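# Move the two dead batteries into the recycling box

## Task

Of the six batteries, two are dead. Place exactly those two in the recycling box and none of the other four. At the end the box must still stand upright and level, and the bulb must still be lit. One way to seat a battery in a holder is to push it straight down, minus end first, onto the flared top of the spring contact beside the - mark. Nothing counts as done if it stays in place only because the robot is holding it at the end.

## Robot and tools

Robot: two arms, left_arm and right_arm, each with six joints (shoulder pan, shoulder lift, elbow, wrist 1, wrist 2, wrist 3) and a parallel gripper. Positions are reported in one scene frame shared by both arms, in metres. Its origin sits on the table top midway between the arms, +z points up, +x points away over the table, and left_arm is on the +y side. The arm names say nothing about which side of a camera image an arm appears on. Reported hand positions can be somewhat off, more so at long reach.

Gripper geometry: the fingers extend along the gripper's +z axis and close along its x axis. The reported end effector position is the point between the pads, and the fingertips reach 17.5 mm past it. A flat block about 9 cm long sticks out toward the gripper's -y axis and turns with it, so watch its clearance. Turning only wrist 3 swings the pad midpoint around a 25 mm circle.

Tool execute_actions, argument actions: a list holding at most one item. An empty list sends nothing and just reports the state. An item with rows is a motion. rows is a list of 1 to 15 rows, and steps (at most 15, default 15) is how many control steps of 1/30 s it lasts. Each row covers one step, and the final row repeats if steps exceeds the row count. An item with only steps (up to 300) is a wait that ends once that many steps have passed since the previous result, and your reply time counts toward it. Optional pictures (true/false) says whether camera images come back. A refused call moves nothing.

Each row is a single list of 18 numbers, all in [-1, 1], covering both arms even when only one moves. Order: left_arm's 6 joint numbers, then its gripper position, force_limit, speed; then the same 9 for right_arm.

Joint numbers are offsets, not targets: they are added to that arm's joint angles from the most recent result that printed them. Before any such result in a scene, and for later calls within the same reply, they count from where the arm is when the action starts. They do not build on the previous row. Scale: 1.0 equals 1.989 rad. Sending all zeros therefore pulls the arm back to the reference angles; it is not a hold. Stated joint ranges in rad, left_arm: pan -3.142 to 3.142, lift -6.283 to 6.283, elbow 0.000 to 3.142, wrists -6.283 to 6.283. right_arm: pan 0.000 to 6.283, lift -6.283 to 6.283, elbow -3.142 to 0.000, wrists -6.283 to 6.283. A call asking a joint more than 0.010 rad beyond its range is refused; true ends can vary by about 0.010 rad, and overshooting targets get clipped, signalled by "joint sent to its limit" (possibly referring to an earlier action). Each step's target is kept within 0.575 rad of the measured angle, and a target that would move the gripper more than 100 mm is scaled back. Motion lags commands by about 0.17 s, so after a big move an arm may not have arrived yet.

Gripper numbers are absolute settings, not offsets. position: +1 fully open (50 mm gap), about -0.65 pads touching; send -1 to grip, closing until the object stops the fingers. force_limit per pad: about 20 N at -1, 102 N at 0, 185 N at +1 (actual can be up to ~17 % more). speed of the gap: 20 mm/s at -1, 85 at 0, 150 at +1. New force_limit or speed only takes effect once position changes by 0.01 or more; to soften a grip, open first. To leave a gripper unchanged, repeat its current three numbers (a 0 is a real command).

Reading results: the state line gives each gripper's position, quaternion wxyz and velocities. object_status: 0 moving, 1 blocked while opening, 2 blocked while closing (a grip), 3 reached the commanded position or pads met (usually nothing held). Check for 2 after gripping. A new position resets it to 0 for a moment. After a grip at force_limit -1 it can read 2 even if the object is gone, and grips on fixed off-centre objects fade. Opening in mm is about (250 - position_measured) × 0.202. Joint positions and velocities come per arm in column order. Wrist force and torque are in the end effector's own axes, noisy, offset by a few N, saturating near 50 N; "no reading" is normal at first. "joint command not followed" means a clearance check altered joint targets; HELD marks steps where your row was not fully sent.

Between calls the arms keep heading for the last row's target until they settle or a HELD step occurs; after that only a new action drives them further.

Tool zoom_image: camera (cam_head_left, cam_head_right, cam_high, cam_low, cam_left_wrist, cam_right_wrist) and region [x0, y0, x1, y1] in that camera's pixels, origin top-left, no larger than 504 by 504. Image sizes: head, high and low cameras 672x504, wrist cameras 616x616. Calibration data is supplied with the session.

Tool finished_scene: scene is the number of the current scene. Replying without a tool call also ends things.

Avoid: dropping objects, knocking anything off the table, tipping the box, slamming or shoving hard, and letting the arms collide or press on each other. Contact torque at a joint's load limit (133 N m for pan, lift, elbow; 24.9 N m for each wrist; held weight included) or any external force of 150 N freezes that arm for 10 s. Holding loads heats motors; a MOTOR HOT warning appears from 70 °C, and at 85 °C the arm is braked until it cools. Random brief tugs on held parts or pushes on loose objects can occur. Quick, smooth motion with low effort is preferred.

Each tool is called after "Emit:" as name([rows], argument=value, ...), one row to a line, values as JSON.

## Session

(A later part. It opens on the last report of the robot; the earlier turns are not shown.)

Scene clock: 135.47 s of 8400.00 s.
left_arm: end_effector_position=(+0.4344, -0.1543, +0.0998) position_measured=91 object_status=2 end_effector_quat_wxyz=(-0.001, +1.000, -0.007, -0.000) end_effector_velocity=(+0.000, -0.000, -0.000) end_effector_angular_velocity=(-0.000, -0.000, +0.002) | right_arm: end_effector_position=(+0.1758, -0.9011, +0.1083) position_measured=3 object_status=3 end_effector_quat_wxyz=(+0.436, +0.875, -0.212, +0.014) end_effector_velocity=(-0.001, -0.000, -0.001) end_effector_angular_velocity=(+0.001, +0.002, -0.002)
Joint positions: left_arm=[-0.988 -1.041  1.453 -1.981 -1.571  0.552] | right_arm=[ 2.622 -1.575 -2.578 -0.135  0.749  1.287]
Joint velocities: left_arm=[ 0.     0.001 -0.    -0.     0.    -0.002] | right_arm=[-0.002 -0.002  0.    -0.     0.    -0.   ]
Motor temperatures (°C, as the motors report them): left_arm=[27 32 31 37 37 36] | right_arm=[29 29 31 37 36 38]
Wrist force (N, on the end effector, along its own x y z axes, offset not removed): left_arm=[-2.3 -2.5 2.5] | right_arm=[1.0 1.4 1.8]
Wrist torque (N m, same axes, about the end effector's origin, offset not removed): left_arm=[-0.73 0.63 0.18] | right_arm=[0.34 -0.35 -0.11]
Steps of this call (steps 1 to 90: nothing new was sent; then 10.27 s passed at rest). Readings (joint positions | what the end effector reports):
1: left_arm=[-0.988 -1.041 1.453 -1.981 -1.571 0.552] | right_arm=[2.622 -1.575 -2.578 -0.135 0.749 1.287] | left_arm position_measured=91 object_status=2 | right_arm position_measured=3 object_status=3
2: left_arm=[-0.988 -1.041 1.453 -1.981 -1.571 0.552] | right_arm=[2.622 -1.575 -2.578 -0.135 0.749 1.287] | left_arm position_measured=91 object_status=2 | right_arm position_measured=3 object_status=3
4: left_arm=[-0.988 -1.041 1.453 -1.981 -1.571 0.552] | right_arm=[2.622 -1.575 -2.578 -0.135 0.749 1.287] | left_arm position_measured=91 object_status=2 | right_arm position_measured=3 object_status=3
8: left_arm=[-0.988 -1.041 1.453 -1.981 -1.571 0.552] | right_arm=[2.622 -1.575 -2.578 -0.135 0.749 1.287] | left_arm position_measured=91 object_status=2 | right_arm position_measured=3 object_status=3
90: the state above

Emit:
execute_actions([
  {"rows":[[-0.0018,0.0252,0.0164,-0.0416,0,-0.0018,-1,-0.3,-0.3,0,0,0,0,0,0,1,0,0]],"steps":15},
], pictures=false)

Emit:
execute_actions([
  {"steps":10},
])

Scene clock: 138.87 s of 8400.00 s.
left_arm: end_effector_position=(+0.4345, -0.1592, +0.0603) position_measured=91 object_status=2 end_effector_quat_wxyz=(-0.001, +1.000, -0.007, -0.000) end_effector_velocity=(+0.000, -0.001, -0.008) end_effector_angular_velocity=(-0.001, -0.001, +0.000) | right_arm: end_effector_position=(+0.1758, -0.9011, +0.1083) position_measured=3 object_status=3 end_effector_quat_wxyz=(+0.436, +0.875, -0.212, +0.014) end_effector_velocity=(-0.001, -0.000, +0.000) end_effector_angular_velocity=(-0.000, -0.001, -0.002)
Joint positions: left_arm=[-0.992 -0.992  1.484 -2.061 -1.571  0.548] | right_arm=[ 2.622 -1.575 -2.578 -0.135  0.749  1.287]
Joint velocities: left_arm=[-0.     0.01   0.007 -0.018  0.    -0.   ] | right_arm=[-0.002  0.001  0.     0.     0.     0.   ]
Motor temperatures (°C, as the motors report them): left_arm=[27 32 31 37 37 36] | right_arm=[29 29 31 37 36 38]
Wrist force (N, on the end effector, along its own x y z axes, offset not removed): left_arm=[-2.6 0.7 1.4] | right_arm=[-0.3 1.0 2.2]
Wrist torque (N m, same axes, about the end effector's origin, offset not removed): left_arm=[-0.03 0.64 0.13] | right_arm=[0.30 -0.15 -0.15]
Steps of this call (steps 1 to 87: nothing new was sent; steps 88 to 102: all 15 steps of this action). Readings (joint positions | what the end effector reports):
88: left_arm=[-0.988 -1.041 1.453 -1.981 -1.571 0.552] | right_arm=[2.622 -1.575 -2.578 -0.135 0.749 1.287] | left_arm position_measured=91 object_status=2 | right_arm position_measured=3 object_status=3
89: left_arm=[-0.988 -1.037 1.456 -1.986 -1.571 0.551] | right_arm=[2.622 -1.575 -2.578 -0.135 0.749 1.287] | left_arm position_measured=91 object_status=2 | right_arm position_measured=3 object_status=3
91: left_arm=[-0.990 -1.019 1.467 -2.014 -1.571 0.550] | right_arm=[2.622 -1.575 -2.578 -0.135 0.749 1.287] | left_arm position_measured=91 object_status=2 | right_arm position_measured=3 object_status=3
95: left_arm=[-0.991 -1.000 1.479 -2.048 -1.571 0.549] | right_arm=[2.622 -1.575 -2.578 -0.135 0.749 1.287] | left_arm position_measured=91 object_status=2 | right_arm position_measured=3 object_status=3
102: the state above

Scene clock: 139.20 s of 8400.00 s.
left_arm: end_effector_position=(+0.4345, -0.1593, +0.0594) position_measured=91 object_status=2 end_effector_quat_wxyz=(-0.001, +1.000, -0.007, -0.000) end_effector_velocity=(-0.000, -0.001, +0.000) end_effector_angular_velocity=(-0.001, -0.001, -0.000) | right_arm: end_effector_position=(+0.1758, -0.9011, +0.1083) position_measured=3 object_status=3 end_effector_quat_wxyz=(+0.436, +0.875, -0.212, +0.014) end_effector_velocity=(+0.000, +0.000, +0.000) end_effector_angular_velocity=(-0.000, -0.001, +0.001)
Joint positions: left_arm=[-0.992 -0.991  1.485 -2.063 -1.571  0.548] | right_arm=[ 2.622 -1.575 -2.578 -0.135  0.749  1.287]
Joint velocities: left_arm=[-0.001 -0.     0.    -0.001 -0.    -0.   ] | right_arm=[0.001 0.    0.    0.    0.    0.   ]
Motor temperatures (°C, as the motors report them): left_arm=[27 32 31 37 37 36] | right_arm=[29 29 31 37 36 38]
Wrist force (N, on the end effector, along its own x y z axes, offset not removed): left_arm=[-1.9 -1.1 2.5] | right_arm=[0.9 0.0 1.5]
Wrist torque (N m, same axes, about the end effector's origin, offset not removed): left_arm=[-0.54 0.25 0.04] | right_arm=[0.12 -0.24 -0.13]
Steps of this call (steps 1 to 10: the robot went on to your last target). Readings (joint positions | what the end effector reports):
1: left_arm=[-0.992 -0.992 1.485 -2.062 -1.571 0.548] | right_arm=[2.622 -1.575 -2.578 -0.135 0.749 1.287] | left_arm position_measured=91 object_status=2 | right_arm position_measured=3 object_status=3
2: left_arm=[-0.992 -0.992 1.485 -2.062 -1.571 0.548] | right_arm=[2.622 -1.575 -2.578 -0.135 0.749 1.287] | left_arm position_measured=91 object_status=2 | right_arm position_measured=3 object_status=3
4: left_arm=[-0.992 -0.991 1.485 -2.063 -1.571 0.548] | right_arm=[2.622 -1.575 -2.578 -0.135 0.749 1.287] | left_arm position_measured=91 object_status=2 | right_arm position_measured=3 object_status=3
8: left_arm=[-0.992 -0.991 1.485 -2.063 -1.571 0.548] | right_arm=[2.622 -1.575 -2.578 -0.135 0.749 1.287] | left_arm position_measured=91 object_status=2 | right_arm position_measured=3 object_status=3
10: the state above
camera_calibration (this result's frames):
cam_left_wrist: T_world_to_cam=[[0.999955, 0.00492582, 0.00815392, -0.440336], [0.00260105, -0.964592, 0.263735, -0.166649], [0.00916432, -0.263702, -0.964561, 0.159193], [0, 0, 0, 1]] pos_world=[0.43929, -0.1166, 0.201093]
cam_right_wrist: T_world_to_cam=[[0.899576, -0.34046, 0.273587, -0.501175], [-0.364516, -0.240164, 0.899694, -0.255525], [-0.240604, -0.90907, -0.340149, -0.592295], [0, 0, 0, 1]] pos_world=[0.215194, -0.770435, 0.16554]

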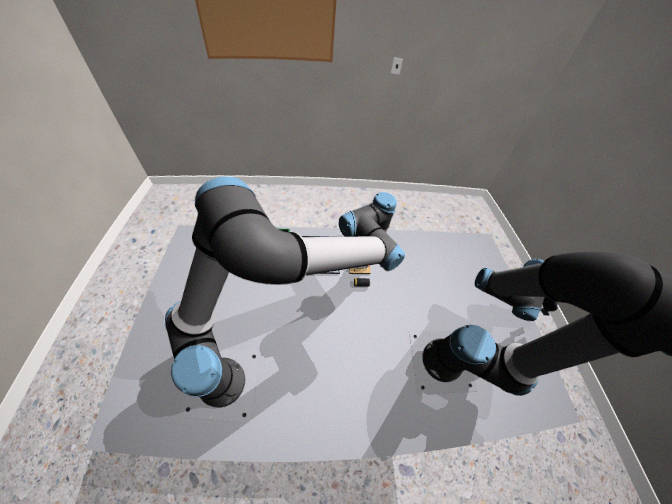

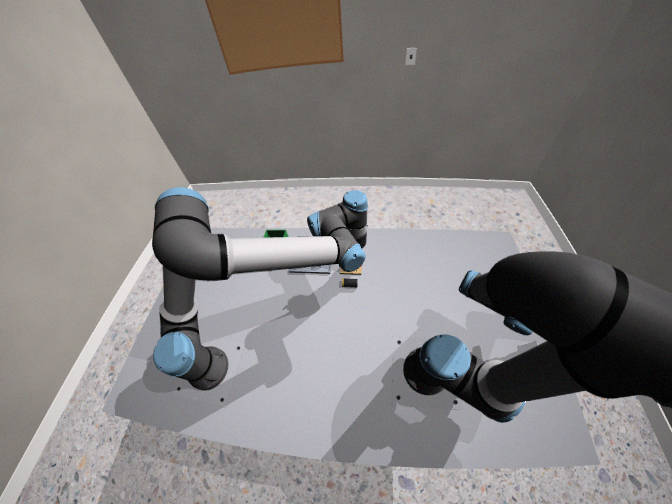

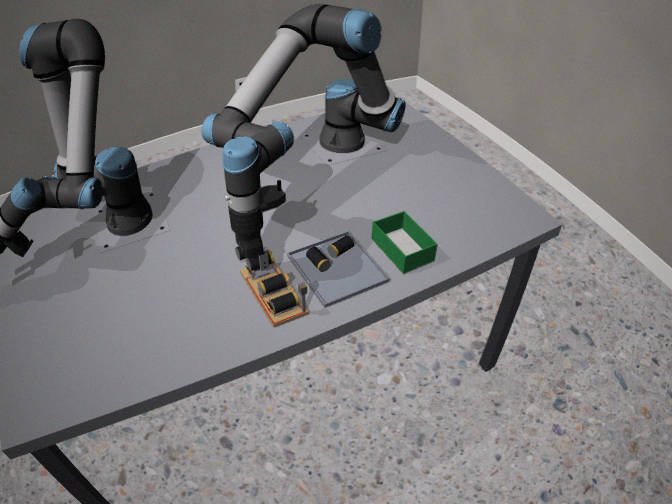

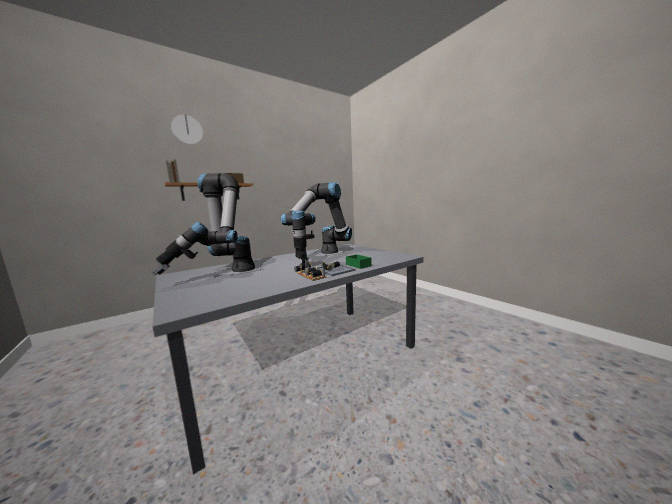

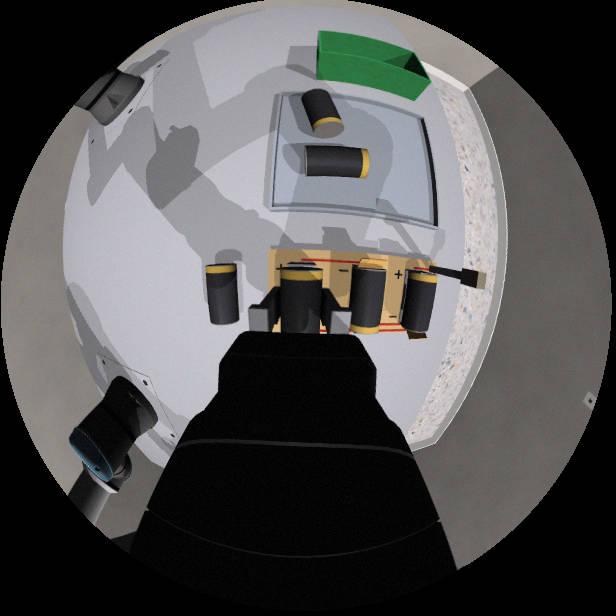

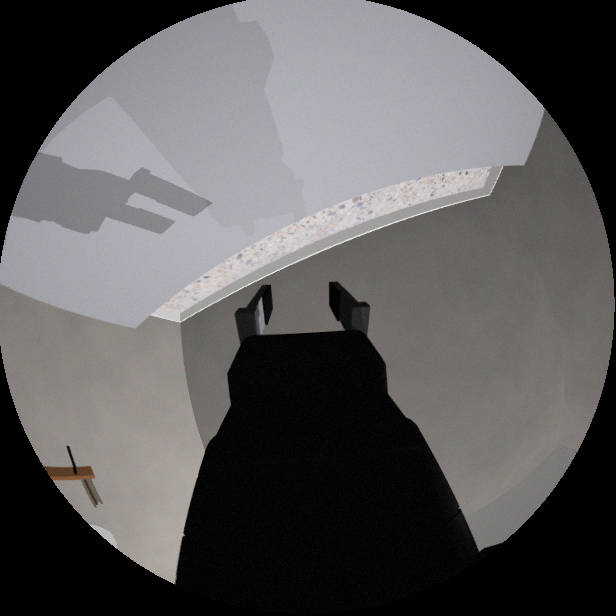

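Descend 24 mm, ramped.

Emit:
execute_actions([
  {"rows":[[0,0.0014,0.0011,-0.0026,0,0,-1,-0.3,-0.3,0,0,0,0,0,0,1,0,0],[0,0.0028,0.0023,-0.0051,0,0,-1,-0.3,-0.3,0,0,0,0,0,0,1,0,0],[0,0.0042,0.0034,-0.0077,0,0,-1,-0.3,-0.3,0,0,0,0,0,0,1,0,0],[0,0.0057,0.0046,-0.0103,0,0,-1,-0.3,-0.3,0,0,0,0,0,0,1,0,0],[0,0.0071,0.0057,-0.0128,0,0,-1,-0.3,-0.3,0,0,0,0,0,0,1,0,0],[0,0.0085,0.0068,-0.0154,0,0,-1,-0.3,-0.3,0,0,0,0,0,0,1,0,0],[0,0.0099,0.008,-0.018,0,0,-1,-0.3,-0.3,0,0,0,0,0,0,1,0,0],[0,0.0113,0.0091,-0.0205,0,0,-1,-0.3,-0.3,0,0,0,0,0,0,1,0,0],[0,0.0128,0.0103,-0.0231,0,0,-1,-0.3,-0.3,0,0,0,0,0,0,1,0,0],[0,0.0142,0.0114,-0.0257,0,0,-1,-0.3,-0.3,0,0,0,0,0,0,1,0,0]],"steps":15},
], pictures=false)

Emit:
execute_actions([
  {"steps":15},
], pictures=false)

Scene clock: 145.93 s of 8400.00 s.
left_arm: end_effector_position=(+0.4346, -0.1594, +0.0381) position_measured=91 object_status=2 end_effector_quat_wxyz=(-0.001, +1.000, -0.007, -0.000) end_effector_velocity=(-0.000, +0.000, -0.024) end_effector_angular_velocity=(+0.001, +0.000, -0.001) | right_arm: end_effector_position=(+0.1758, -0.9011, +0.1083) position_measured=3 object_status=3 end_effector_quat_wxyz=(+0.436, +0.875, -0.212, +0.014) end_effector_velocity=(-0.001, -0.000, -0.001) end_effector_angular_velocity=(+0.001, +0.001, -0.002)
Joint positions: left_arm=[-0.992 -0.966  1.505 -2.109 -1.571  0.548] | right_arm=[ 2.622 -1.575 -2.578 -0.135  0.749  1.287]
Joint velocities: left_arm=[-0.     0.028  0.022 -0.049 -0.     0.   ] | right_arm=[-0.002 -0.002  0.     0.001  0.    -0.   ]
Motor temperatures (°C, as the motors report them): left_arm=[27 32 31 37 37 36] | right_arm=[29 29 31 37 36 38]
Wrist force (N, on the end effector, along its own x y z axes, offset not removed): left_arm=[-3.6 3.6 0.1] | right_arm=[-0.5 -0.1 3.2]
Wrist torque (N m, same axes, about the end effector's origin, offset not removed): left_arm=[0.41 0.76 0.22] | right_arm=[0.11 -0.17 -0.17]
Steps of this call (steps 1 to 15: the robot went on to your last target; steps 16 to 90: nothing new was sent; then 3.23 s passed at rest; steps 91 to 105: all 15 steps of this action). Readings (joint positions | what the end effector reports):
91: left_arm=[-0.992 -0.991 1.485 -2.063 -1.571 0.548] | right_arm=[2.622 -1.575 -2.578 -0.135 0.749 1.287] | left_arm position_measured=91 object_status=2 | right_arm position_measured=3 object_status=3
92: left_arm=[-0.992 -0.991 1.485 -2.064 -1.571 0.548] | right_arm=[2.622 -1.575 -2.578 -0.135 0.749 1.287] | left_arm position_measured=91 object_status=2 | right_arm position_measured=3 object_status=3
94: left_arm=[-0.992 -0.989 1.487 -2.068 -1.571 0.548] | right_arm=[2.622 -1.575 -2.578 -0.135 0.749 1.287] | left_arm position_measured=91 object_status=2 | right_arm position_measured=3 object_status=3
98: left_arm=[-0.992 -0.980 1.494 -2.083 -1.571 0.548] | right_arm=[2.622 -1.575 -2.578 -0.135 0.749 1.287] | left_arm position_measured=91 object_status=2 | right_arm position_measured=3 object_status=3
105: the state above

Scene clock: 146.43 s of 8400.00 s.
left_arm: end_effector_position=(+0.4346, -0.1594, +0.0354) position_measured=91 object_status=2 end_effector_quat_wxyz=(-0.001, +1.000, -0.007, -0.000) end_effector_velocity=(+0.000, +0.001, -0.001) end_effector_angular_velocity=(+0.001, +0.001, -0.000) | right_arm: end_effector_position=(+0.1758, -0.9011, +0.1083) position_measured=3 object_status=3 end_effector_quat_wxyz=(+0.436, +0.875, -0.212, +0.014) end_effector_velocity=(-0.000, -0.000, +0.000) end_effector_angular_velocity=(-0.001, -0.001, -0.000)
Joint positions: left_arm=[-0.992 -0.963  1.508 -2.114 -1.571  0.548] | right_arm=[ 2.622 -1.575 -2.578 -0.135  0.749  1.287]
Joint velocities: left_arm=[ 0.001  0.     0.001 -0.    -0.     0.001] | right_arm=[-0.     0.001  0.    -0.    -0.    -0.   ]
Motor temperatures (°C, as the motors report them): left_arm=[27 32 31 37 37 36] | right_arm=[29 29 31 37 36 38]
Wrist force (N, on the end effector, along its own x y z axes, offset not removed): left_arm=[-1.6 1.5 -3.2] | right_arm=[-0.6 0.6 2.0]
Wrist torque (N m, same axes, about the end effector's origin, offset not removed): left_arm=[-0.29 0.53 0.27] | right_arm=[0.23 -0.08 -0.05]
Steps of this call (steps 1 to 15: the robot went on to your last target). Readings (joint positions | what the end effector reports):
1: left_arm=[-0.992 -0.965 1.506 -2.110 -1.571 0.548] | right_arm=[2.622 -1.575 -2.578 -0.135 0.749 1.287] | left_arm position_measured=91 object_status=2 | right_arm position_measured=3 object_status=3
2: left_arm=[-0.992 -0.965 1.506 -2.111 -1.571 0.548] | right_arm=[2.622 -1.575 -2.578 -0.135 0.749 1.287] | left_arm position_measured=91 object_status=2 | right_arm position_measured=3 object_status=3
4: left_arm=[-0.992 -0.964 1.507 -2.112 -1.571 0.548] | right_arm=[2.622 -1.575 -2.578 -0.135 0.749 1.287] | left_arm position_measured=91 object_status=2 | right_arm position_measured=3 object_status=3
8: left_arm=[-0.992 -0.963 1.507 -2.114 -1.571 0.548] | right_arm=[2.622 -1.575 -2.578 -0.135 0.749 1.287] | left_arm position_measured=91 object_status=2 | right_arm position_measured=3 object_status=3
15: the state above
All arms were judged still, so your last target was given up. Only a new action makes them travel on or press farther. Fingers that are still opening or closing keep moving.

Emit:
execute_actions([
  {"rows":[[0,0,0,0,0,0,0.77,-0.3,-0.3,0,0,0,0,0,0,1,0,0]],"steps":15},
])

Scene clock: 148.50 s of 8400.00 s.
left_arm: end_effector_position=(+0.4346, -0.1594, +0.0354) position_measured=37 object_status=3 end_effector_quat_wxyz=(-0.001, +1.000, -0.007, -0.000) end_effector_velocity=(-0.000, -0.001, +0.000) end_effector_angular_velocity=(-0.000, -0.000, -0.003) | right_arm: end_effector_position=(+0.1758, -0.9011, +0.1083) position_measured=3 object_status=3 end_effector_quat_wxyz=(+0.436, +0.875, -0.212, +0.014) end_effector_velocity=(-0.000, +0.000, -0.001) end_effector_angular_velocity=(+0.001, +0.001, -0.000)
Joint positions: left_arm=[-0.992 -0.963  1.508 -2.114 -1.571  0.548] | right_arm=[ 2.622 -1.575 -2.578 -0.135  0.749  1.287]
Joint velocities: left_arm=[-0.001  0.    -0.    -0.     0.     0.002] | right_arm=[-0.    -0.001 -0.     0.     0.     0.   ]
Motor temperatures (°C, as the motors report them): left_arm=[27 32 31 37 37 36] | right_arm=[29 29 31 37 36 38]
Wrist force (N, on the end effector, along its own x y z axes, offset not removed): left_arm=[0.8 1.3 0.3] | right_arm=[0.2 0.6 1.3]
Wrist torque (N m, same axes, about the end effector's origin, offset not removed): left_arm=[0.12 0.11 0.23] | right_arm=[0.19 -0.12 -0.15]
Steps of this call (steps 1 to 47: nothing new was sent; steps 48 to 62: all 15 steps of this action). Readings (joint positions | what the end effector reports):
48: left_arm=[-0.992 -0.963 1.508 -2.114 -1.571 0.548] | right_arm=[2.622 -1.575 -2.578 -0.135 0.749 1.287] | left_arm position_measured=87 object_status=0 | right_arm position_measured=3 object_status=3
49: left_arm=[-0.992 -0.963 1.508 -2.114 -1.571 0.548] | right_arm=[2.622 -1.575 -2.578 -0.135 0.749 1.287] | left_arm position_measured=76 object_status=0 | right_arm position_measured=3 object_status=3
51: left_arm=[-0.992 -0.963 1.508 -2.114 -1.571 0.548] | right_arm=[2.622 -1.575 -2.578 -0.135 0.749 1.287] | left_arm position_measured=55 object_status=0 | right_arm position_measured=3 object_status=3
55: left_arm=[-0.992 -0.963 1.508 -2.114 -1.571 0.548] | right_arm=[2.622 -1.575 -2.578 -0.135 0.749 1.287] | left_arm position_measured=37 object_status=0 | right_arm position_measured=3 object_status=3
62: the state above
camera_calibration (this result's frames):
cam_left_wrist: T_world_to_cam=[[0.999954, 0.00492191, 0.00824898, -0.440183], [0.0025707, -0.964549, 0.263892, -0.160374], [0.00925539, -0.263859, -0.964517, 0.135921], [0, 0, 0, 1]] pos_world=[0.439317, -0.116658, 0.177051]
cam_right_wrist: T_world_to_cam=[[0.899576, -0.34046, 0.273587, -0.501175], [-0.364517, -0.240163, 0.899694, -0.255524], [-0.240604, -0.90907, -0.340149, -0.592295], [0, 0, 0, 1]] pos_world=[0.215194, -0.770435, 0.16554]

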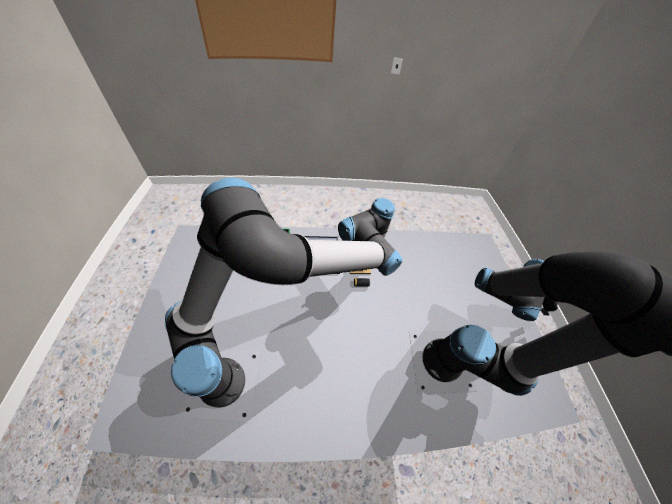

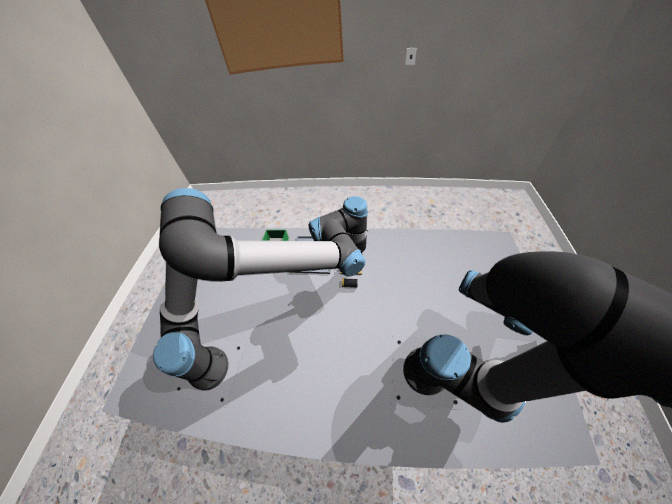

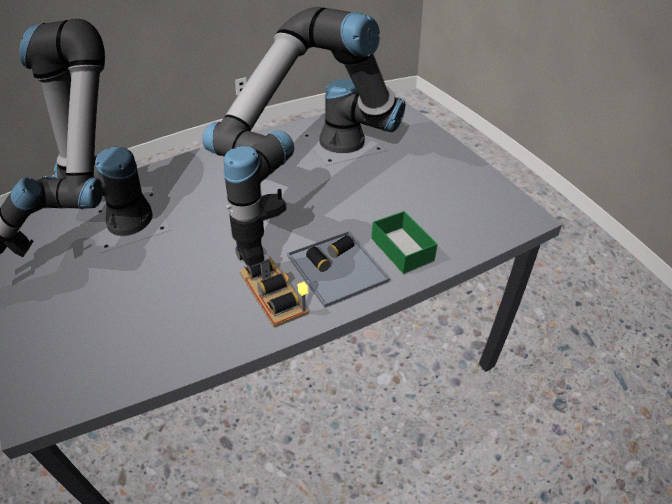

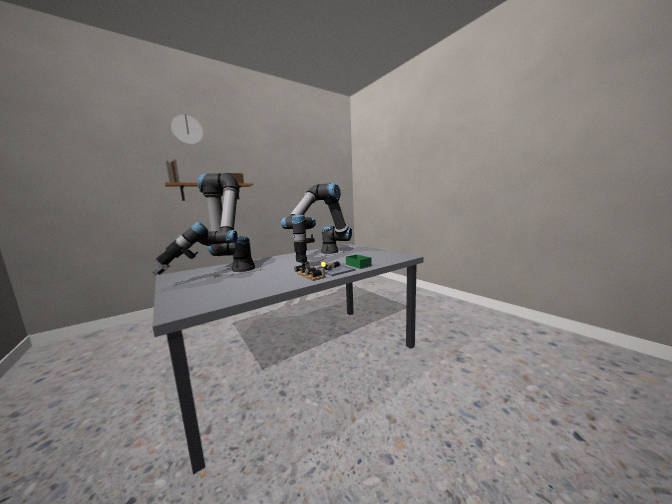

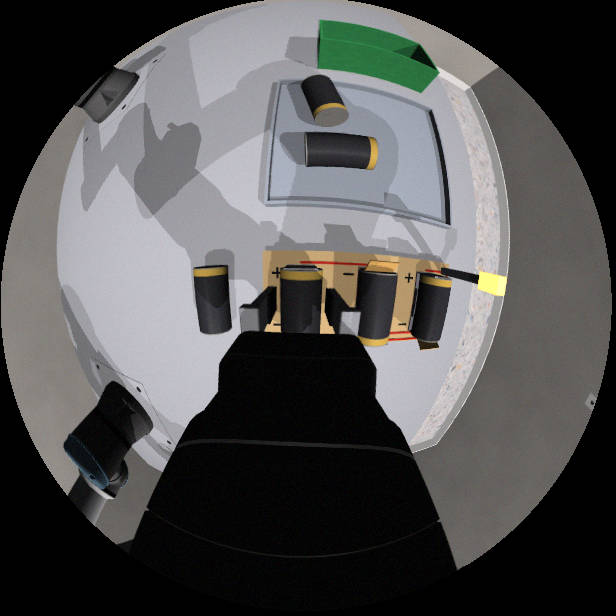

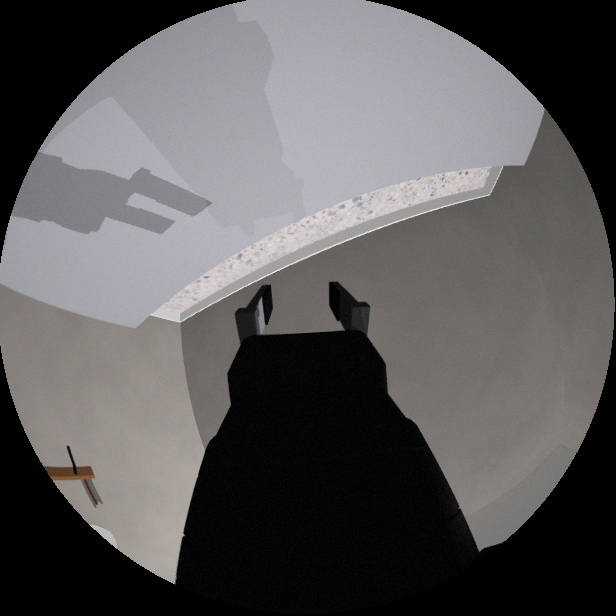

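Emit:
execute_actions([
  {"rows":[[0,-0.035,-0.034,0.069,0,0,0.77,-0.3,-0.3,0,0,0,0,0,0,1,0,0],[0,-0.035,-0.034,0.069,0,0,0.77,-0.3,-0.3,0,0,0,0,0,0,1,0,0],[0,-0.035,-0.034,0.069,0,0,0.77,-0.3,-0.3,0,0,0,0,0,0,1,0,0],[0,-0.035,-0.034,0.069,0,0,0.77,-0.3,-0.3,0,0,0,0,0,0,1,0,0],[0,-0.035,-0.034,0.069,0,0,0.77,-0.3,-0.3,0,0,0,0,0,0,1,0,0],[0,-0.035,-0.034,0.069,0,0,0.77,-0.3,-0.3,0,0,0,0,0,0,1,0,0],[0,-0.035,-0.034,0.069,0,0,0.77,-0.3,-0.3,0,0,0,0,0,0,1,0,0],[0,-0.035,-0.034,0.069,0,0,0.77,-0.3,-0.3,0,0,0,0,0,0,1,0,0],[0,-0.035,-0.034,0.069,0,0,0.77,-0.3,-0.3,0,0,0,0,0,0,1,0,0],[0.1272,-0.1644,0.1565,0.007,0,-0.0553,0.77,-0.3,-0.3,0,0,0,0,0,0,1,0,0]],"steps":15},
], pictures=false)

Emit:
execute_actions([
  {"steps":30},
])

Emit:
zoom_image(camera="cam_left_wrist", region=[240, 230, 420, 350])

Scene clock: 159.83 s of 8400.00 s.
left_arm: end_effector_position=(+0.4533, -0.0927, +0.1029) position_measured=37 object_status=3 end_effector_quat_wxyz=(+0.005, +0.999, +0.054, +0.003) end_effector_velocity=(+0.075, +0.499, +0.013) end_effector_angular_velocity=(+0.019, +0.017, +0.812) | right_arm: end_effector_position=(+0.1758, -0.9011, +0.1083) position_measured=3 object_status=3 end_effector_quat_wxyz=(+0.436, +0.875, -0.212, +0.014) end_effector_velocity=(+0.000, +0.000, +0.000) end_effector_angular_velocity=(+0.000, -0.000, +0.001)
Joint positions: left_arm=[-0.909 -1.113  1.559 -2.028 -1.571  0.509] | right_arm=[ 2.622 -1.575 -2.578 -0.135  0.749  1.287]
Joint velocities: left_arm=[ 0.571 -0.589  0.858 -0.244  0.    -0.241] | right_arm=[ 0.001  0.    -0.    -0.     0.     0.   ]
Motor temperatures (°C, as the motors report them): left_arm=[27 32 31 37 37 36] | right_arm=[29 29 31 37 36 38]
Wrist force (N, on the end effector, along its own x y z axes, offset not removed): left_arm=[-0.6 0.6 -0.5] | right_arm=[0.0 0.7 2.6]
Wrist torque (N m, same axes, about the end effector's origin, offset not removed): left_arm=[0.03 0.23 0.22] | right_arm=[0.25 -0.15 -0.07]
Steps of this call (steps 1 to 15: the robot went on to your last target; steps 16 to 90: nothing new was sent; then 7.83 s passed at rest; steps 91 to 105: all 15 steps of this action). Readings (joint positions | what the end effector reports):
91: left_arm=[-0.992 -0.963 1.508 -2.114 -1.571 0.548] | right_arm=[2.622 -1.575 -2.578 -0.135 0.749 1.287] | left_arm position_measured=37 object_status=3 | right_arm position_measured=3 object_status=3
92: left_arm=[-0.992 -0.968 1.503 -2.108 -1.571 0.548] | right_arm=[2.622 -1.575 -2.578 -0.135 0.749 1.287] | left_arm position_measured=37 object_status=3 | right_arm position_measured=3 object_status=3
94: left_arm=[-0.992 -0.993 1.479 -2.066 -1.571 0.548] | right_arm=[2.622 -1.575 -2.578 -0.135 0.749 1.287] | left_arm position_measured=37 object_status=3 | right_arm position_measured=3 object_status=3
98: left_arm=[-0.992 -1.020 1.453 -2.005 -1.571 0.548] | right_arm=[2.622 -1.575 -2.578 -0.135 0.749 1.287] | left_arm position_measured=37 object_status=3 | right_arm position_measured=3 object_status=3
105: the state above

Scene clock: 160.83 s of 8400.00 s.
left_arm: end_effector_position=(+0.4540, +0.0561, +0.1003) position_measured=37 object_status=3 end_effector_quat_wxyz=(+0.000, +0.985, +0.174, +0.000) end_effector_velocity=(-0.000, +0.001, -0.001) end_effector_angular_velocity=(+0.001, +0.001, +0.001) | right_arm: end_effector_position=(+0.1758, -0.9011, +0.1083) position_measured=3 object_status=3 end_effector_quat_wxyz=(+0.436, +0.875, -0.212, +0.014) end_effector_velocity=(-0.001, -0.000, -0.000) end_effector_angular_velocity=(+0.000, +0.001, -0.002)
Joint positions: left_arm=[-0.739 -1.29   1.819 -2.1   -1.571  0.438] | right_arm=[ 2.622 -1.575 -2.578 -0.135  0.749  1.287]
Joint velocities: left_arm=[ 0.001  0.     0.001 -0.     0.     0.   ] | right_arm=[-0.002 -0.    -0.    -0.    -0.    -0.   ]
Motor temperatures (°C, as the motors report them): left_arm=[27 32 31 37 37 36] | right_arm=[29 29 31 37 36 38]
Wrist force (N, on the end effector, along its own x y z axes, offset not removed): left_arm=[0.0 1.2 1.2] | right_arm=[0.4 -0.6 1.7]
Wrist torque (N m, same axes, about the end effector's origin, offset not removed): left_arm=[-0.03 0.23 0.07] | right_arm=[0.07 -0.24 -0.10]
Steps of this call (steps 1 to 30: the robot went on to your last target). Readings (joint positions | what the end effector reports):
1: left_arm=[-0.890 -1.133 1.588 -2.037 -1.571 0.501] | right_arm=[2.622 -1.575 -2.578 -0.135 0.749 1.287] | left_arm position_measured=37 object_status=3 | right_arm position_measured=3 object_status=3
2: left_arm=[-0.870 -1.154 1.617 -2.045 -1.571 0.493] | right_arm=[2.622 -1.575 -2.578 -0.135 0.749 1.287] | left_arm position_measured=37 object_status=3 | right_arm position_measured=3 object_status=3
4: left_arm=[-0.831 -1.194 1.676 -2.062 -1.571 0.476] | right_arm=[2.622 -1.575 -2.578 -0.135 0.749 1.287] | left_arm position_measured=37 object_status=3 | right_arm position_measured=3 object_status=3
8: left_arm=[-0.770 -1.257 1.770 -2.087 -1.571 0.451] | right_arm=[2.622 -1.575 -2.578 -0.135 0.749 1.287] | left_arm position_measured=37 object_status=3 | right_arm position_measured=3 object_status=3
30: the state above
All arms were judged still, so your last target was given up. Only a new action makes them travel on or press farther. Fingers that are still opening or closing keep moving.
camera_calibration (this result's frames):
cam_left_wrist: T_world_to_cam=[[0.933092, 0.359522, 0.00913754, -0.450813], [0.344379, -0.900535, 0.265404, -0.128621], [0.103647, -0.2445, -0.964094, 0.211224], [0, 0, 0, 1]] pos_world=[0.443052, 0.0978936, 0.241896]
cam_right_wrist: T_world_to_cam=[[0.899576, -0.34046, 0.273587, -0.501175], [-0.364516, -0.240163, 0.899694, -0.255524], [-0.240604, -0.90907, -0.340148, -0.592295], [0, 0, 0, 1]] pos_world=[0.215194, -0.770435, 0.16554]

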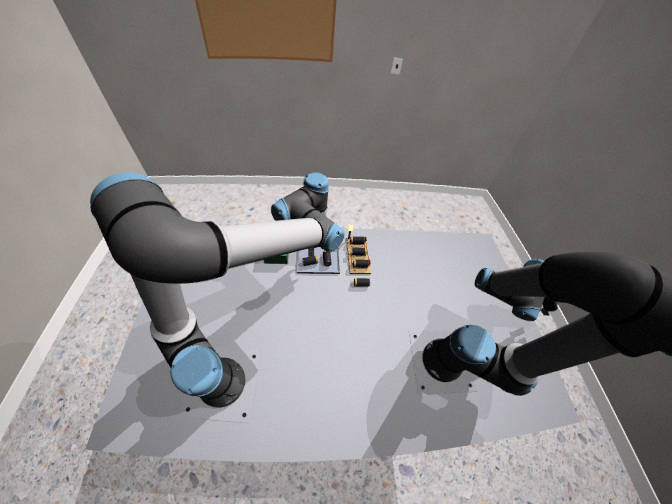

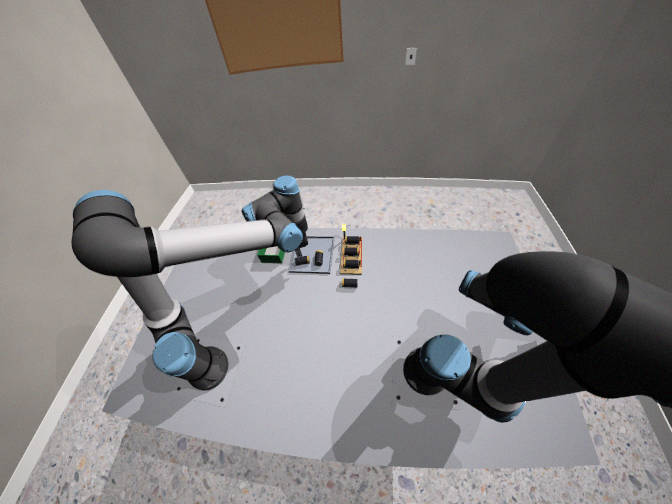

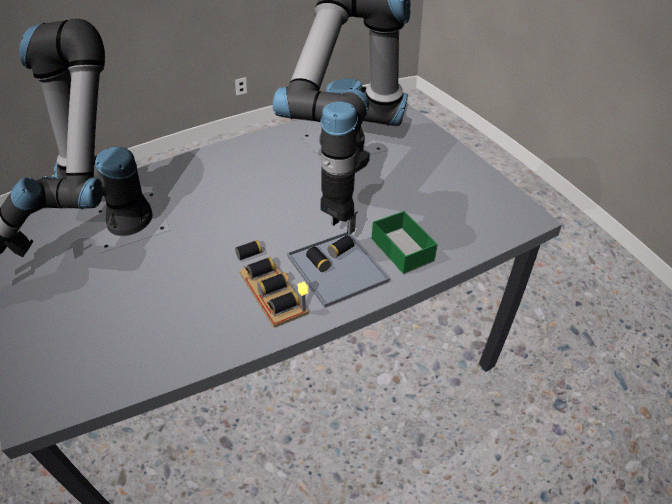

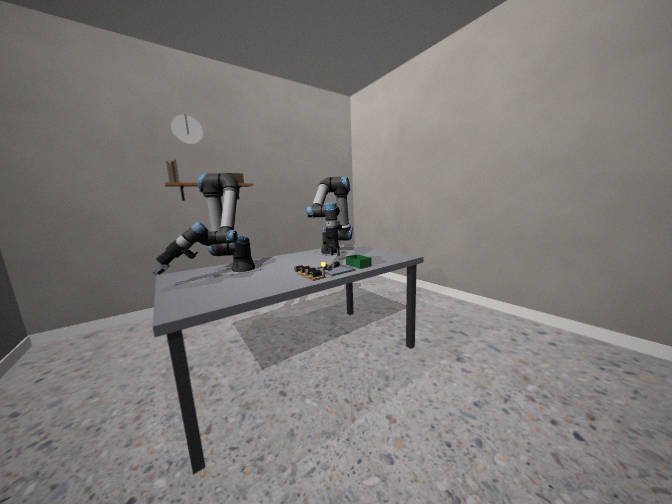

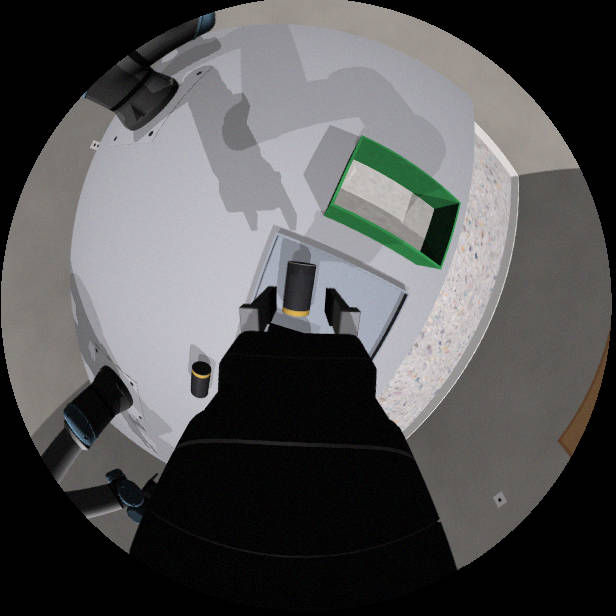

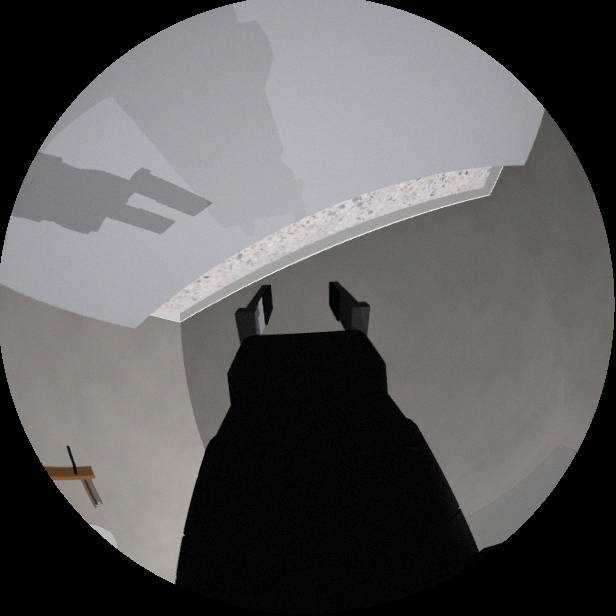

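Region (240, 230, 420, 350) of cam_left_wrist's 616x616 image, scaled by 2.800, with more detail than that image has.

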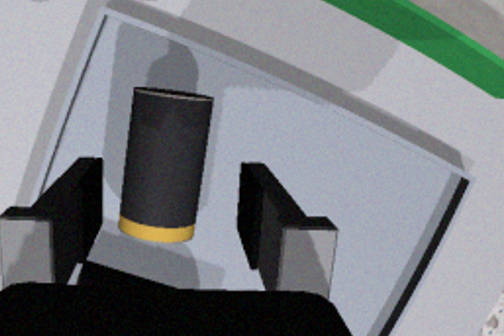

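Emit:
execute_actions([
  {"rows":[[-0.0047,0.018,0.022,-0.04,0,0.0531,0.77,-0.3,-0.3,0,0,0,0,0,0,1,0,0],[-0.0047,0.018,0.022,-0.04,0,0.0531,0.77,-0.3,-0.3,0,0,0,0,0,0,1,0,0],[-0.0047,0.018,0.022,-0.04,0,0.0531,0.77,-0.3,-0.3,0,0,0,0,0,0,1,0,0],[-0.0047,0.018,0.022,-0.04,0,0.0531,0.77,-0.3,-0.3,0,0,0,0,0,0,1,0,0],[-0.0047,0.018,0.022,-0.04,0,0.0531,0.77,-0.3,-0.3,0,0,0,0,0,0,1,0,0],[-0.0047,0.018,0.022,-0.04,0,0.0531,0.77,-0.3,-0.3,0,0,0,0,0,0,1,0,0],[-0.0047,0.018,0.022,-0.04,0,0.0531,0.77,-0.3,-0.3,0,0,0,0,0,0,1,0,0],[-0.0047,0.018,0.022,-0.04,0,0.0531,0.77,-0.3,-0.3,0,0,0,0,0,0,1,0,0],[-0.0047,0.0492,0.046,-0.0951,0,0.0531,0.77,-0.3,-0.3,0,0,0,0,0,0,1,0,0]],"steps":15},
], pictures=false)

Emit:
execute_actions([
  {"steps":18},
], pictures=false)

Emit:
execute_actions([
  {"rows":[[0,0,0,0,0,0,-1,-0.3,-0.3,0,0,0,0,0,0,1,0,0]],"steps":15},
], pictures=false)

Scene clock: 171.37 s of 8400.00 s.
left_arm: end_effector_position=(+0.4512, +0.0553, +0.0373) position_measured=37 object_status=3 end_effector_quat_wxyz=(-0.001, +0.993, +0.118, -0.001) end_effector_velocity=(-0.000, -0.000, -0.092) end_effector_angular_velocity=(-0.015, -0.015, -0.027) | right_arm: end_effector_position=(+0.1758, -0.9011, +0.1083) position_measured=3 object_status=3 end_effector_quat_wxyz=(+0.436, +0.875, -0.212, +0.014) end_effector_velocity=(-0.001, -0.000, +0.000) end_effector_angular_velocity=(-0.000, -0.001, -0.002)
Joint positions: left_arm=[-0.748 -1.208  1.898 -2.259 -1.571  0.541] | right_arm=[ 2.622 -1.575 -2.578 -0.135  0.749  1.287]
Joint velocities: left_arm=[-0.002  0.136  0.105 -0.262 -0.     0.025] | right_arm=[-0.001  0.002  0.    -0.001  0.     0.   ]
Motor temperatures (°C, as the motors report them): left_arm=[27 32 31 37 37 36] | right_arm=[29 29 31 37 36 38]
Wrist force (N, on the end effector, along its own x y z axes, offset not removed): left_arm=[-3.4 -0.1 0.7] | right_arm=[0.2 -0.6 2.0]
Wrist torque (N m, same axes, about the end effector's origin, offset not removed): left_arm=[-0.14 0.72 0.06] | right_arm=[0.03 -0.19 -0.11]
Steps of this call (steps 1 to 90: nothing new was sent; then 7.03 s passed at rest; steps 91 to 105: all 15 steps of this action). Readings (joint positions | what the end effector reports):
91: left_arm=[-0.739 -1.290 1.819 -2.101 -1.571 0.438] | right_arm=[2.622 -1.575 -2.578 -0.135 0.749 1.287] | left_arm position_measured=37 object_status=3 | right_arm position_measured=3 object_status=3
92: left_arm=[-0.740 -1.286 1.823 -2.106 -1.571 0.443] | right_arm=[2.622 -1.575 -2.578 -0.135 0.749 1.287] | left_arm position_measured=37 object_status=3 | right_arm position_measured=3 object_status=3
94: left_arm=[-0.743 -1.274 1.839 -2.133 -1.571 0.479] | right_arm=[2.622 -1.575 -2.578 -0.135 0.749 1.287] | left_arm position_measured=37 object_status=3 | right_arm position_measured=3 object_status=3
98: left_arm=[-0.746 -1.260 1.855 -2.165 -1.571 0.523] | right_arm=[2.622 -1.575 -2.578 -0.135 0.749 1.287] | left_arm position_measured=37 object_status=3 | right_arm position_measured=3 object_status=3
105: the state above

Scene clock: 171.97 s of 8400.00 s.
left_arm: end_effector_position=(+0.4511, +0.0553, +0.0267) position_measured=37 object_status=3 end_effector_quat_wxyz=(+0.000, +0.993, +0.117, +0.000) end_effector_velocity=(+0.000, +0.000, +0.000) end_effector_angular_velocity=(-0.001, -0.001, -0.000) | right_arm: end_effector_position=(+0.1758, -0.9011, +0.1083) position_measured=3 object_status=3 end_effector_quat_wxyz=(+0.436, +0.875, -0.212, +0.014) end_effector_velocity=(+0.000, -0.000, +0.000) end_effector_angular_velocity=(-0.001, -0.002, +0.000)
Joint positions: left_arm=[-0.748 -1.192  1.91  -2.289 -1.571  0.544] | right_arm=[ 2.622 -1.575 -2.578 -0.135  0.749  1.287]
Joint velocities: left_arm=[ 0.    -0.     0.001 -0.001  0.     0.   ] | right_arm=[0.    0.001 0.    0.001 0.    0.   ]
Motor temperatures (°C, as the motors report them): left_arm=[27 32 31 37 37 36] | right_arm=[29 29 31 37 36 38]
Wrist force (N, on the end effector, along its own x y z axes, offset not removed): left_arm=[0.2 0.4 2.8] | right_arm=[-0.3 0.9 1.8]
Wrist torque (N m, same axes, about the end effector's origin, offset not removed): left_arm=[-0.12 0.05 0.17] | right_arm=[0.28 -0.10 -0.11]
Steps of this call (steps 1 to 18: the robot went on to your last target). Readings (joint positions | what the end effector reports):
1: left_arm=[-0.748 -1.204 1.901 -2.266 -1.571 0.542] | right_arm=[2.622 -1.575 -2.578 -0.135 0.749 1.287] | left_arm position_measured=37 object_status=3 | right_arm position_measured=3 object_status=3
2: left_arm=[-0.748 -1.201 1.903 -2.272 -1.571 0.542] | right_arm=[2.622 -1.575 -2.578 -0.135 0.749 1.287] | left_arm position_measured=37 object_status=3 | right_arm position_measured=3 object_status=3
4: left_arm=[-0.748 -1.197 1.906 -2.280 -1.571 0.543] | right_arm=[2.622 -1.575 -2.578 -0.135 0.749 1.287] | left_arm position_measured=37 object_status=3 | right_arm position_measured=3 object_status=3
8: left_arm=[-0.748 -1.194 1.909 -2.286 -1.571 0.544] | right_arm=[2.622 -1.575 -2.578 -0.135 0.749 1.287] | left_arm position_measured=37 object_status=3 | right_arm position_measured=3 object_status=3
18: the state above

Scene clock: 172.47 s of 8400.00 s.
left_arm: end_effector_position=(+0.4511, +0.0553, +0.0267) position_measured=91 object_status=2 end_effector_quat_wxyz=(+0.000, +0.993, +0.117, +0.000) end_effector_velocity=(+0.000, -0.000, +0.000) end_effector_angular_velocity=(-0.000, -0.000, +0.000) | right_arm: end_effector_position=(+0.1758, -0.9011, +0.1083) position_measured=3 object_status=3 end_effector_quat_wxyz=(+0.436, +0.875, -0.212, +0.014) end_effector_velocity=(-0.000, +0.000, +0.000) end_effector_angular_velocity=(+0.000, +0.000, +0.000)
Joint positions: left_arm=[-0.748 -1.192  1.91  -2.289 -1.571  0.544] | right_arm=[ 2.622 -1.575 -2.578 -0.135  0.749  1.287]
Joint velocities: left_arm=[-0.    -0.    -0.     0.    -0.    -0.001] | right_arm=[-0.  0. -0. -0. -0. -0.]
Motor temperatures (°C, as the motors report them): left_arm=[27 32 31 37 37 36] | right_arm=[29 29 31 37 36 38]
Wrist force (N, on the end effector, along its own x y z axes, offset not removed): left_arm=[-5.4 -0.8 2.7] | right_arm=[0.1 1.0 1.7]
Wrist torque (N m, same axes, about the end effector's origin, offset not removed): left_arm=[-0.42 0.92 0.16] | right_arm=[0.26 -0.17 -0.16]
Steps of this call (steps 1 to 15: all 15 steps of this action). Readings (joint positions | what the end effector reports):
1: left_arm=[-0.748 -1.192 1.910 -2.289 -1.571 0.544] | right_arm=[2.622 -1.575 -2.578 -0.135 0.749 1.287] | left_arm position_measured=41 object_status=0 | right_arm position_measured=3 object_status=3
2: left_arm=[-0.748 -1.192 1.910 -2.289 -1.571 0.544] | right_arm=[2.622 -1.575 -2.578 -0.135 0.749 1.287] | left_arm position_measured=51 object_status=0 | right_arm position_measured=3 object_status=3
4: left_arm=[-0.748 -1.192 1.910 -2.289 -1.571 0.544] | right_arm=[2.622 -1.575 -2.578 -0.135 0.749 1.287] | left_arm position_measured=73 object_status=0 | right_arm position_measured=3 object_status=3
8: left_arm=[-0.748 -1.192 1.910 -2.289 -1.571 0.544] | right_arm=[2.622 -1.575 -2.578 -0.135 0.749 1.287] | left_arm position_measured=91 object_status=0 | right_arm position_measured=3 object_status=3
15: the state above


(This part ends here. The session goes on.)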